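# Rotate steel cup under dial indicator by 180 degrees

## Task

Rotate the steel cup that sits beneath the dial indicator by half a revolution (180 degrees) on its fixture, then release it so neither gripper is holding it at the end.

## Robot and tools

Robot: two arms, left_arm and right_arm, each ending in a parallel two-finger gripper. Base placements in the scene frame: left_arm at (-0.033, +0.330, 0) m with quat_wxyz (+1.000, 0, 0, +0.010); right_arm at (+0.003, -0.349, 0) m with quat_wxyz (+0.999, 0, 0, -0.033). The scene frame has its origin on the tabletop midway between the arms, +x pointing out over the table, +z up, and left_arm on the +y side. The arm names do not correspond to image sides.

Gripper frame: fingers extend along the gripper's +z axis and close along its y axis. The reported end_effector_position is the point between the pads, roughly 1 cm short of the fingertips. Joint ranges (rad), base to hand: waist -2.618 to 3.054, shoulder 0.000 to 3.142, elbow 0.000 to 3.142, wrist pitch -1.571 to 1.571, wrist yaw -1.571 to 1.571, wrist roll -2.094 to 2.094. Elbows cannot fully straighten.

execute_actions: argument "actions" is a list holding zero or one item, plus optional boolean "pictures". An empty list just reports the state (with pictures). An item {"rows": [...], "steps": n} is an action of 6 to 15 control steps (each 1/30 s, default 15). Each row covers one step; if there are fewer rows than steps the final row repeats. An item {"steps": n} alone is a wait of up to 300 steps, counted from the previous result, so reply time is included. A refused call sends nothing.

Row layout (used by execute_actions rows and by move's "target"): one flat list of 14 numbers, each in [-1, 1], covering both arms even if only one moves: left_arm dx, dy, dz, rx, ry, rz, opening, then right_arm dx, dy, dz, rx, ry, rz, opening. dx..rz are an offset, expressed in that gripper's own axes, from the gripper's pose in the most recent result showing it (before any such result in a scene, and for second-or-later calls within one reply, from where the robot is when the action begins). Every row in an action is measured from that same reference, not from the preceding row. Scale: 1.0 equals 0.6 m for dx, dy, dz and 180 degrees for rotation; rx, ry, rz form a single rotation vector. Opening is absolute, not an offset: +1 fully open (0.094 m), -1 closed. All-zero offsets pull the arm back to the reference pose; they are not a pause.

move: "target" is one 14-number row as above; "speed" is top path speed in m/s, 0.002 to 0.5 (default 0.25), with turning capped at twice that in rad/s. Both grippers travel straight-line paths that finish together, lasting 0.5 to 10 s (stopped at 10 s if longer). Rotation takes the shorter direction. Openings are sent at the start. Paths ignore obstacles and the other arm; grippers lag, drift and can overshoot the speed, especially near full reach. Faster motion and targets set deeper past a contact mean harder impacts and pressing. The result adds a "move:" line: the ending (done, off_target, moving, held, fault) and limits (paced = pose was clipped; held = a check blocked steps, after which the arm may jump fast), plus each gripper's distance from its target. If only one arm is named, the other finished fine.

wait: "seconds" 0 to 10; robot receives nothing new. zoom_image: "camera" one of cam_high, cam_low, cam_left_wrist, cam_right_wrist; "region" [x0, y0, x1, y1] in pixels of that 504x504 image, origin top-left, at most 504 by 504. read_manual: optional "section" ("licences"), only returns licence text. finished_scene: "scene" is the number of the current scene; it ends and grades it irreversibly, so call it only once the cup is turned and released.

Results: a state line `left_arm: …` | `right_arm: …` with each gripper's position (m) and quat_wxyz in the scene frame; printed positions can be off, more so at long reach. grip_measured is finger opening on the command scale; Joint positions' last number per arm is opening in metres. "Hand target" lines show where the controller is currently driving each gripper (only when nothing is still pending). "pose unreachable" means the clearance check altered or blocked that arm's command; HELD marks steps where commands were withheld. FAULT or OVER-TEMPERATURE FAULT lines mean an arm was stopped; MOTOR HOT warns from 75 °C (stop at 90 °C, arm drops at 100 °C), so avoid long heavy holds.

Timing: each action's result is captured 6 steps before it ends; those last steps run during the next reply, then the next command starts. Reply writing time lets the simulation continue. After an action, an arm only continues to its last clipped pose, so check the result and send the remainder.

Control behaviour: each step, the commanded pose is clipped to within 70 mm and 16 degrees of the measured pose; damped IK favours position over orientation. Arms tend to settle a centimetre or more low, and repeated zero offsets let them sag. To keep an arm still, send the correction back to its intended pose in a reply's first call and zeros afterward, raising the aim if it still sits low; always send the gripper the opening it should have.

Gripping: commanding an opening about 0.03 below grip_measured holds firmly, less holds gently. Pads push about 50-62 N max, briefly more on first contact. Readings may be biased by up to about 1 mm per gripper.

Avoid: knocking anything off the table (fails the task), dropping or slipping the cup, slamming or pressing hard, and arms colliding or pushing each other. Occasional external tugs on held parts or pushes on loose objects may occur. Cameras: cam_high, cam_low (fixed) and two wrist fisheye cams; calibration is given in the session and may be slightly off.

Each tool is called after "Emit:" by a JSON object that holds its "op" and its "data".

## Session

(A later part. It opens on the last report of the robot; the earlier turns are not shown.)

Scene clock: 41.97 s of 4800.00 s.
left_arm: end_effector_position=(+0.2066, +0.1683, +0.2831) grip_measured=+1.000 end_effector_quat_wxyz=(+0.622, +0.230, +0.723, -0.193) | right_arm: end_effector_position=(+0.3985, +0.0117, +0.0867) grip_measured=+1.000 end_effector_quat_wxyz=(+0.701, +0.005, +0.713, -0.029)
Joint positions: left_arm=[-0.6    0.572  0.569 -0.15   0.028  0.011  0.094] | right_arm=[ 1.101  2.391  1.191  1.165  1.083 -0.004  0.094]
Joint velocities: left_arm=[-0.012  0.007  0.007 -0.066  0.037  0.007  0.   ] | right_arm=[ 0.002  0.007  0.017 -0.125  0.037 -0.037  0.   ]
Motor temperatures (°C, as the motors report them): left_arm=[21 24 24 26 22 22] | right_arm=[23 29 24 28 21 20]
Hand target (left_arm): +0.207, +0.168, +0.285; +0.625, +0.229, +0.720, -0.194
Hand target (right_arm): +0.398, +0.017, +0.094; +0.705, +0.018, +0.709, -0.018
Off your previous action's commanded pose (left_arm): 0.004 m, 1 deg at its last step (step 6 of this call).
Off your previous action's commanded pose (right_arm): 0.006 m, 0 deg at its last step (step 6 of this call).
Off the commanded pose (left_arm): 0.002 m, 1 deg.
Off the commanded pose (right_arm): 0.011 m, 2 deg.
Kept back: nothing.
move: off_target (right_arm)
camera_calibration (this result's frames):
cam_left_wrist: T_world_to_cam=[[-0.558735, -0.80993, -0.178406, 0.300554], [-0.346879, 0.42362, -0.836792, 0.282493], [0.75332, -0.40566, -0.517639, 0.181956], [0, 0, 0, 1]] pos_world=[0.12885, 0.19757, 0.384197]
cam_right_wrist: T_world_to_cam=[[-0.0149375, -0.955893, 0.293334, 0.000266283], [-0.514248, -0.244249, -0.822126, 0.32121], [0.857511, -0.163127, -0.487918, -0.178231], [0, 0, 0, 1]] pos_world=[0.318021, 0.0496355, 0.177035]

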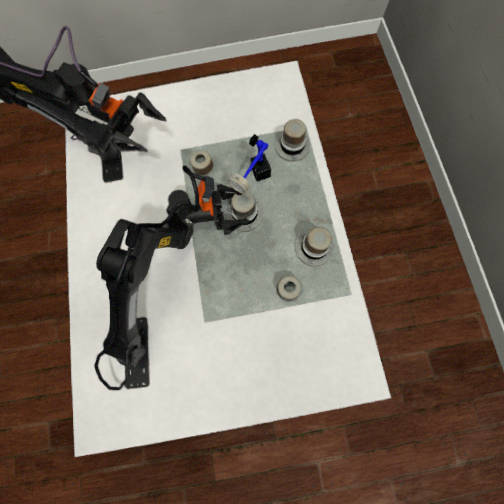

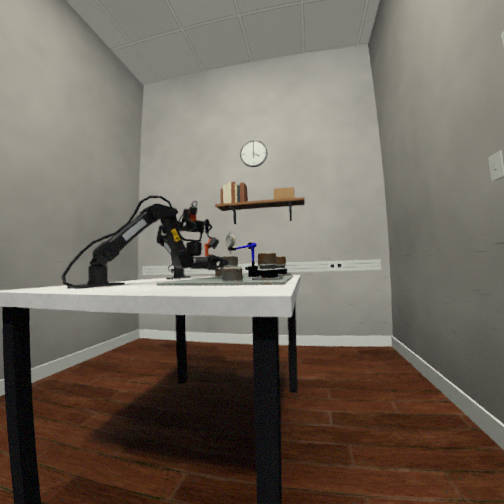

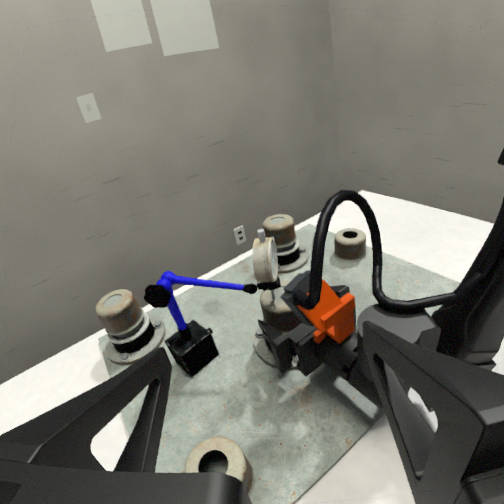

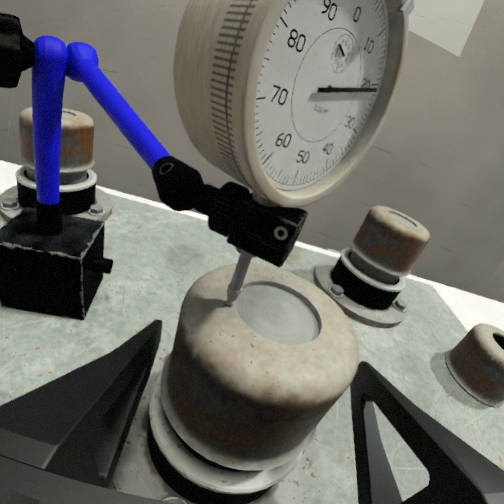

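Emit:
{"op": "execute_actions", "data": {"actions": [{"rows": [[-0.007, 0, 0, 0, -0.005, 0, 1.0, -0.0135, 0.011, 0.001, 0, -0.004, 0.010, 1.0],[-0.007, 0, 0, 0, -0.005, 0, 1.0, -0.0145, 0.013, 0.002, 0, -0.006, 0.013, 0.95],[-0.007, 0, 0, 0, -0.005, 0, 1.0, -0.0155, 0.015, 0.003, 0, -0.008, 0.016, 0.9],[-0.007, 0, 0, 0, -0.005, 0, 1.0, -0.0161, 0.0167, 0.003, 0, -0.008, 0.017, 0.85],[-0.007, 0, 0, 0, -0.005, 0, 1.0, -0.0161, 0.0167, 0.003, 0, -0.008, 0.017, 0.8],[-0.007, 0, 0, 0, -0.005, 0, 1.0, -0.0161, 0.0167, 0.003, 0, -0.008, 0.017, 0.75],[-0.007, 0, 0, 0, -0.005, 0, 1.0, -0.0161, 0.0167, 0.003, 0, -0.008, 0.017, 0.7],[-0.007, 0, 0, 0, -0.005, 0, 1.0, -0.0161, 0.0167, 0.003, 0, -0.008, 0.017, 0.65],[-0.007, 0, 0, 0, -0.005, 0, 1.0, -0.0161, 0.0167, 0.003, 0, -0.008, 0.017, 0.6],[-0.007, 0, 0, 0, -0.005, 0, 1.0, -0.0161, 0.0167, 0.003, 0, -0.008, 0.017, 0.56],[-0.007, 0, 0, 0, -0.005, 0, 1.0, -0.0161, 0.0167, 0.003, 0, -0.008, 0.017, 0.53],[-0.007, 0, 0, 0, -0.005, 0, 1.0, -0.0161, 0.0167, 0.003, 0, -0.008, 0.017, 0.505],[-0.007, 0, 0, 0, -0.005, 0, 1.0, -0.0161, 0.0167, 0.003, 0, -0.008, 0.017, 0.485],[-0.007, 0, 0, 0, -0.005, 0, 1.0, -0.0161, 0.0167, 0.003, 0, -0.008, 0.017, 0.47],[-0.007, 0, 0, 0, -0.005, 0, 1.0, -0.0161, 0.0167, 0.003, 0, -0.008, 0.017, 0.455]], "steps": 15}]}}

Emit:
{"op": "execute_actions", "data": {"actions": [{"steps": 14}], "pictures": true}}

Scene clock: 44.50 s of 4800.00 s.
left_arm: end_effector_position=(+0.2066, +0.1683, +0.2831) grip_measured=+1.000 end_effector_quat_wxyz=(+0.622, +0.230, +0.723, -0.193) | right_arm: end_effector_position=(+0.4007, +0.0151, +0.0839) grip_measured=+0.625 end_effector_quat_wxyz=(+0.701, +0.006, +0.712, -0.028)
Joint positions: left_arm=[-0.6    0.572  0.569 -0.15   0.028  0.011  0.094] | right_arm=[ 1.101  2.411  1.215  1.163  1.085 -0.003  0.076]
Joint velocities: left_arm=[-0.012  0.002  0.017 -0.007  0.022 -0.066  0.   ] | right_arm=[ 0.002  0.022  0.002 -0.066 -0.037 -0.051 -0.046]
Motor temperatures (°C, as the motors report them): left_arm=[21 24 24 27 22 22] | right_arm=[23 30 24 28 21 20]
Steps of this call (steps 1 to 67: nothing new was sent; steps 68 to 76: the first 9 steps of this action). Readings (end_effector_position):
68: left_arm (+0.2066, +0.1683, +0.2831) | right_arm (+0.3985, +0.0113, +0.0864)
69: left_arm (+0.2066, +0.1683, +0.2831) | right_arm (+0.3987, +0.0116, +0.0864)
71: left_arm (+0.2066, +0.1683, +0.2831) | right_arm (+0.3998, +0.0136, +0.0863)
75: left_arm (+0.2066, +0.1683, +0.2831) | right_arm (+0.4007, +0.0151, +0.0843)
76: the state above

Scene clock: 44.97 s of 4800.00 s.
left_arm: end_effector_position=(+0.2066, +0.1683, +0.2831) grip_measured=+1.000 end_effector_quat_wxyz=(+0.622, +0.230, +0.723, -0.193) | right_arm: end_effector_position=(+0.4007, +0.0165, +0.0845) grip_measured=+0.493 end_effector_quat_wxyz=(+0.702, +0.006, +0.712, -0.026)
Joint positions: left_arm=[-0.6    0.572  0.569 -0.15   0.028  0.011  0.094] | right_arm=[ 1.102  2.411  1.217  1.163  1.081 -0.003  0.07 ]
Joint velocities: left_arm=[-0.007 -0.027  0.017 -0.066 -0.037  0.051  0.   ] | right_arm=[-0.007  0.007 -0.002  0.007  0.037  0.022 -0.   ]
Motor temperatures (°C, as the motors report them): left_arm=[21 24 24 27 22 22] | right_arm=[23 30 24 28 21 20]
Hand target (left_arm): +0.207, +0.168, +0.287; +0.628, +0.228, +0.718, -0.195
Hand target (right_arm): +0.400, +0.022, +0.096; +0.710, +0.023, +0.704, -0.010
Off the commanded pose (left_arm): 0.004 m, 1 deg.
Off the commanded pose (right_arm): 0.013 m, 3 deg.
Kept back: nothing.
Steps of this call (steps 1 to 6: the last 6 steps of your previous action; steps 7 to 14: nothing new was sent). Readings (end_effector_position):
1: left_arm (+0.2066, +0.1683, +0.2831) | right_arm (+0.4008, +0.0160, +0.0841)
2: left_arm (+0.2066, +0.1683, +0.2831) | right_arm (+0.4007, +0.0167, +0.0845)
4: left_arm (+0.2066, +0.1683, +0.2831) | right_arm (+0.4007, +0.0165, +0.0845)
8: left_arm (+0.2066, +0.1683, +0.2831) | right_arm (+0.4007, +0.0165, +0.0845)
14: the state above
camera_calibration (this result's frames):
cam_left_wrist: T_world_to_cam=[[-0.558735, -0.80993, -0.178406, 0.300554], [-0.346879, 0.42362, -0.836792, 0.282493], [0.75332, -0.40566, -0.517639, 0.181956], [0, 0, 0, 1]] pos_world=[0.12885, 0.19757, 0.384197]
cam_right_wrist: T_world_to_cam=[[-0.0127116, -0.957424, 0.288405, 0.00507969], [-0.511599, -0.24159, -0.824561, 0.320778], [0.85913, -0.158029, -0.486746, -0.181214], [0, 0, 0, 1]] pos_world=[0.31986, 0.053723, 0.17483]

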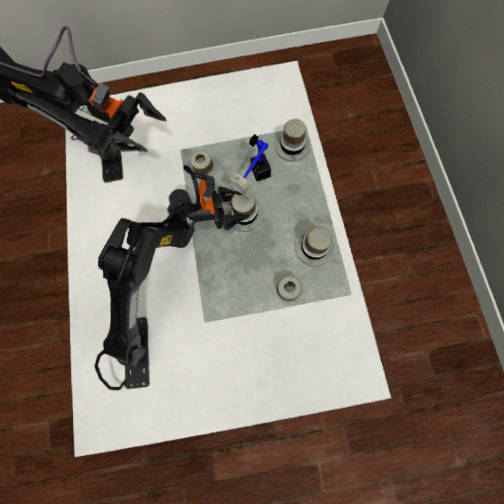

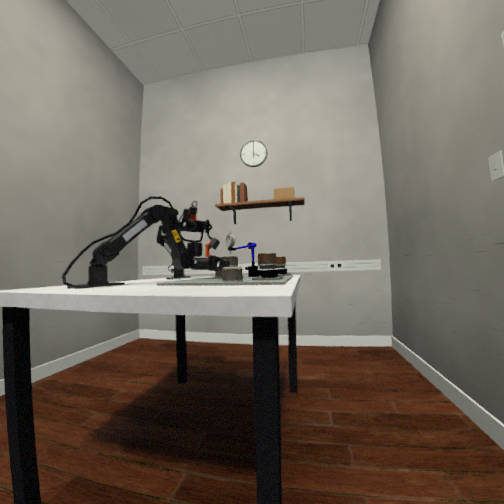

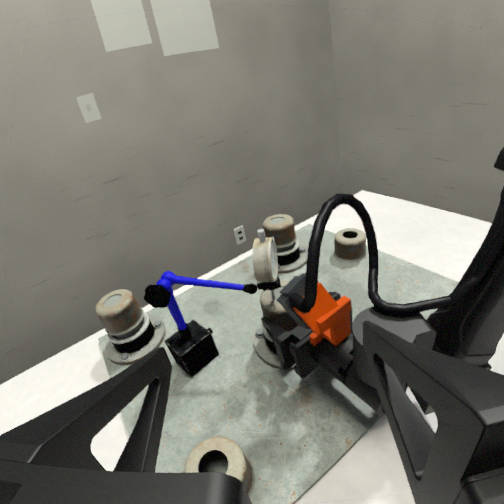

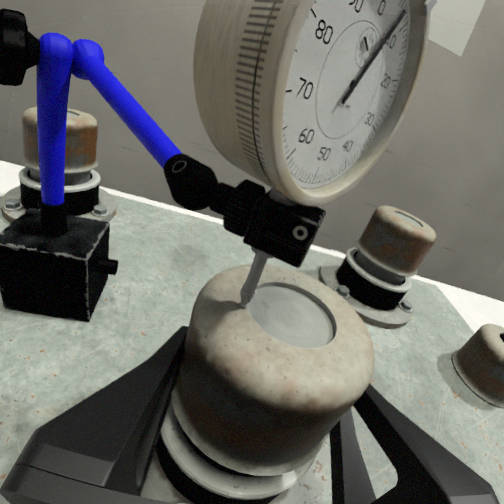

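Emit:
{"op": "zoom_image", "data": {"camera": "cam_right_wrist", "region": [150, 250, 390, 490]}}

Region (150, 250, 390, 490) of cam_right_wrist's 504x504 image, scaled by 2.100, with more detail than that image has.

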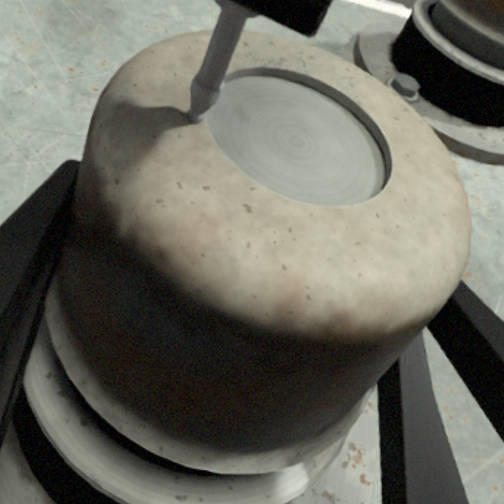

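Emit:
{"op": "move", "data": {"target": [-0.007, 0, 0, 0, -0.005, 0, 1.0, -0.0087, 0.0075, 0.0050, -0.4988, -0.0107, 0.0037, 0.448], "speed": 0.25}}

Scene clock: 52.27 s of 4800.00 s.
left_arm: end_effector_position=(+0.2066, +0.1683, +0.2831) grip_measured=+1.000 end_effector_quat_wxyz=(+0.622, +0.230, +0.723, -0.193) | right_arm: end_effector_position=(+0.4014, +0.0205, +0.0844) grip_measured=+0.493 end_effector_quat_wxyz=(+0.518, -0.494, +0.507, +0.480)
Joint positions: left_arm=[-0.6    0.572  0.569 -0.15   0.028  0.011  0.094] | right_arm=[ 0.52   2.425  1.224  1.198 -1.067 -0.03   0.07 ]
Joint velocities: left_arm=[-0.002 -0.002 -0.007 -0.007  0.007 -0.066  0.   ] | right_arm=[-0.012  0.002  0.002 -0.007  0.007  0.037  0.   ]
Motor temperatures (°C, as the motors report them): left_arm=[21 23 24 27 22 22] | right_arm=[23 30 24 28 21 20]
Hand target (left_arm): +0.207, +0.168, +0.287; +0.628, +0.228, +0.718, -0.195
Hand target (right_arm): +0.407, +0.022, +0.090; +0.512, -0.488, +0.512, +0.487
Off the commanded pose (left_arm): 0.004 m, 1 deg.
Off the commanded pose (right_arm): 0.006 m, 2 deg.
Kept back: nothing.
After step 90, 0.73 s passed at rest.
move: done
camera_calibration (this result's frames):
cam_left_wrist: T_world_to_cam=[[-0.558735, -0.80993, -0.178406, 0.300554], [-0.346879, 0.42362, -0.836792, 0.282493], [0.75332, -0.40566, -0.517639, 0.181956], [0, 0, 0, 1]] pos_world=[0.12885, 0.19757, 0.384197]
cam_right_wrist: T_world_to_cam=[[0.958051, -0.0214913, 0.28579, -0.399639], [0.23676, -0.502577, -0.831481, 0.0275747], [0.161501, 0.864265, -0.476406, 0.0769479], [0, 0, 0, 1]] pos_world=[0.363919, -0.0612337, 0.173799]

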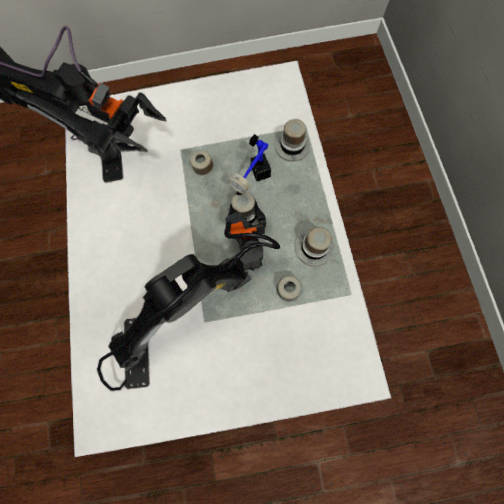

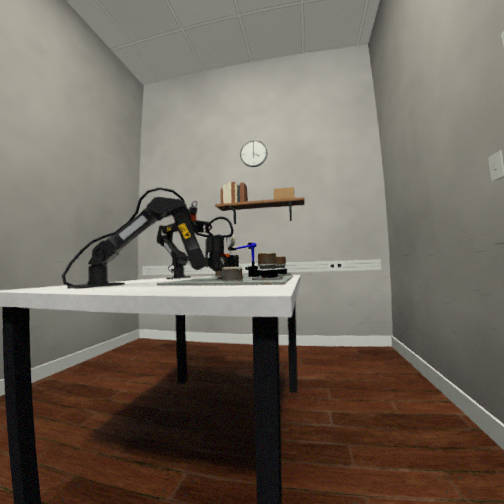

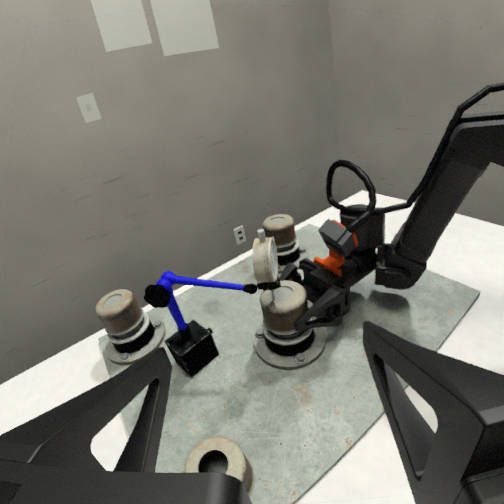

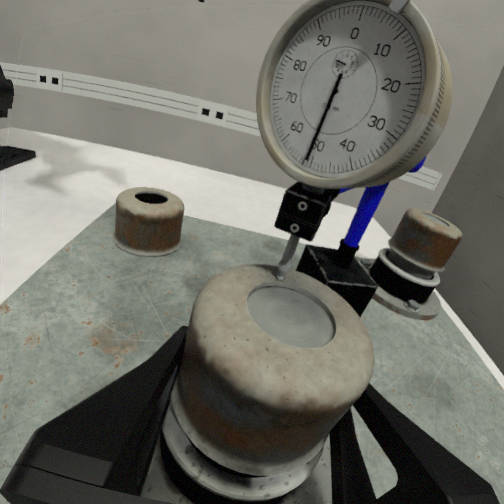

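Emit:
{"op": "zoom_image", "data": {"camera": "cam_right_wrist", "region": [150, 250, 390, 490]}}

Emit:
{"op": "zoom_image", "data": {"camera": "cam_left_wrist", "region": [240, 260, 340, 360]}}

Region (150, 250, 390, 490) of cam_right_wrist's 504x504 image, scaled by 2.100, with more detail than that image has.

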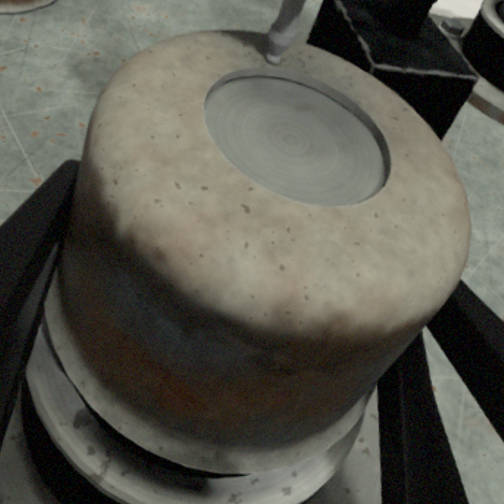

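Region (240, 260, 340, 360) of cam_left_wrist's 504x504 image, scaled by 5.040, with more detail than that image has.

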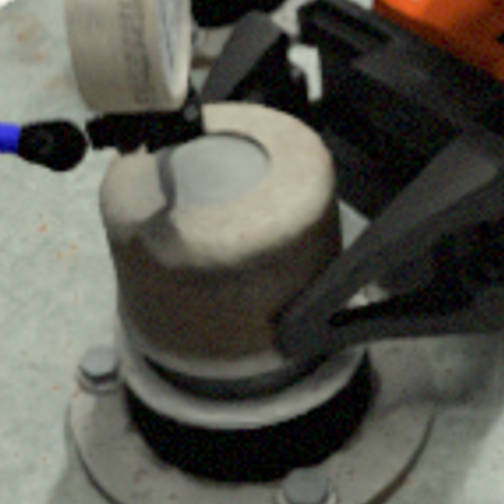

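Emit:
{"op": "zoom_image", "data": {"camera": "cam_right_wrist", "region": [290, 265, 390, 385]}}

Region (290, 265, 390, 385) of cam_right_wrist's 504x504 image, scaled by 4.200, with more detail than that image has.

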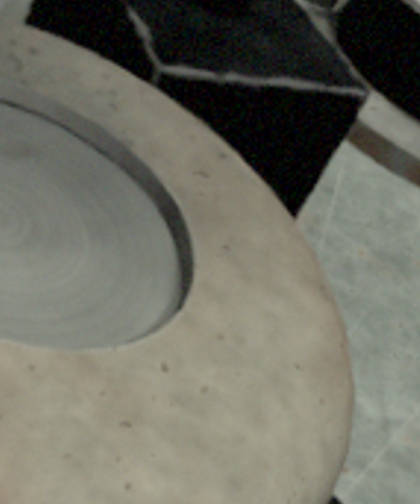

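Emit:
{"op": "execute_actions", "data": {"actions": [{"rows": [[-0.007, 0, 0, 0, -0.005, 0, 1.0, -0.0085, -0.003, 0.001, 0, 0, 0, 0.6],[-0.007, 0, 0, 0, -0.005, 0, 1.0, -0.0085, -0.003, 0.001, 0, 0, 0, 0.8],[-0.007, 0, 0, 0, -0.005, 0, 1.0, -0.0085, -0.003, 0.001, 0, 0, 0, 1.0]], "steps": 8}]}}

Emit:
{"op": "move", "data": {"target": [-0.004, 0, 0, 0, -0.003, 0, 1.0, -0.025, -0.004, -0.115, 0, 0, 0, 1.0], "speed": 0.15}}

Scene clock: 55.60 s of 4800.00 s.
left_arm: end_effector_position=(+0.2066, +0.1683, +0.2831) grip_measured=+1.000 end_effector_quat_wxyz=(+0.622, +0.230, +0.723, -0.193) | right_arm: end_effector_position=(+0.4009, +0.0206, +0.0842) grip_measured=+0.708 end_effector_quat_wxyz=(+0.517, -0.495, +0.506, +0.481)
Joint positions: left_arm=[-0.6    0.572  0.569 -0.15   0.028  0.011  0.094] | right_arm=[ 0.52   2.425  1.224  1.196 -1.07  -0.031  0.08 ]
Joint velocities: left_arm=[ 0.012 -0.012 -0.007 -0.007 -0.022 -0.007  0.   ] | right_arm=[ 0.027 -0.017  0.007  0.037 -0.022 -0.022  0.184]
Motor temperatures (°C, as the motors report them): left_arm=[21 23 24 27 22 22] | right_arm=[23 30 24 28 21 20]
Steps of this call (steps 1 to 90: nothing new was sent; then 0.27 s passed at rest; steps 91 to 92: the first 2 steps of this action). Readings (end_effector_position):
91: left_arm (+0.2066, +0.1683, +0.2831) | right_arm (+0.4009, +0.0206, +0.0843)
92: the state above

Scene clock: 56.90 s of 4800.00 s.
left_arm: end_effector_position=(+0.2066, +0.1683, +0.2831) grip_measured=+1.000 end_effector_quat_wxyz=(+0.622, +0.230, +0.723, -0.193) | right_arm: end_effector_position=(+0.4037, -0.0478, +0.0848) grip_measured=+1.000 end_effector_quat_wxyz=(+0.504, -0.485, +0.525, +0.486)
Joint positions: left_arm=[-0.6    0.572  0.569 -0.15   0.028  0.011  0.094] | right_arm=[ 0.368  2.35   1.097  1.193 -1.21  -0.034  0.094]
Joint velocities: left_arm=[ 0.002  0.002 -0.007 -0.007 -0.051 -0.037  0.   ] | right_arm=[ 0.002 -0.012  0.007 -0.007 -0.051  0.022  0.   ]
Motor temperatures (°C, as the motors report them): left_arm=[21 23 24 28 22 22] | right_arm=[23 30 24 28 21 20]
Hand target (left_arm): +0.207, +0.168, +0.285; +0.625, +0.229, +0.720, -0.194
Hand target (right_arm): +0.401, -0.049, +0.098; +0.515, -0.495, +0.508, +0.481
Off your previous action's commanded pose (left_arm): 0.004 m, 1 deg at its last step (step 6 of this call).
Off your previous action's commanded pose (right_arm): 0.006 m, 0 deg at its last step (step 6 of this call).
Off the commanded pose (left_arm): 0.002 m, 1 deg.
Off the commanded pose (right_arm): 0.015 m, 3 deg.
Kept back: nothing.
move: off_target (right_arm)
camera_calibration (this result's frames):
cam_left_wrist: T_world_to_cam=[[-0.558735, -0.80993, -0.178406, 0.300554], [-0.346879, 0.42362, -0.836792, 0.282493], [0.75332, -0.40566, -0.517639, 0.181956], [0, 0, 0, 1]] pos_world=[0.12885, 0.19757, 0.384197]
cam_right_wrist: T_world_to_cam=[[0.970674, -0.0249369, 0.239105, -0.404764], [0.192055, -0.517787, -0.833673, 0.0105014], [0.144595, 0.855146, -0.497813, 0.144018], [0, 0, 0, 1]] pos_world=[0.370053, -0.127813, 0.17723]

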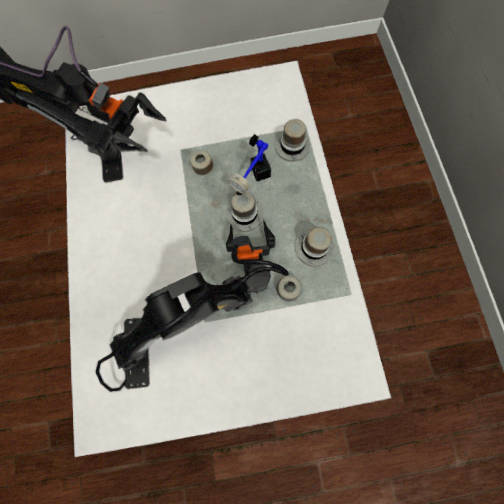

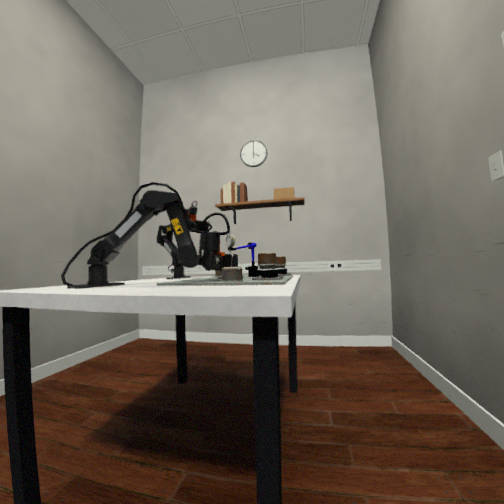

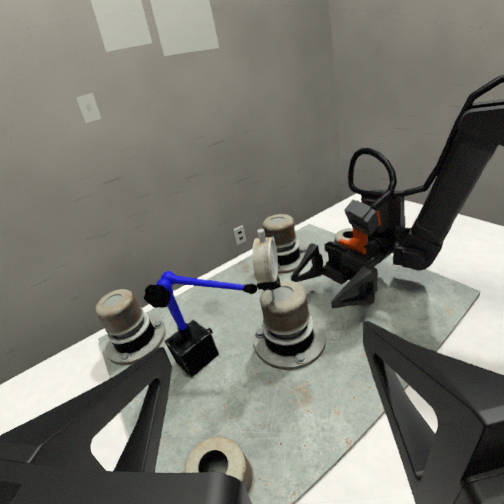

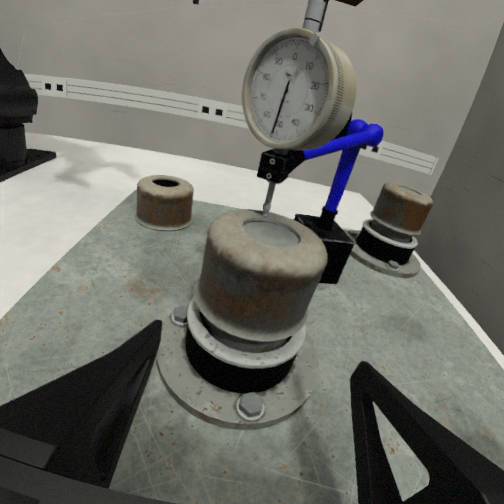

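The cup has turned about 180° (90.6° plus 89.7°, with no slip), and the gripper has let go and backed clear.

Emit:
{"op": "finished_scene", "data": {"scene": 1}}

The scene is finished: the task was done.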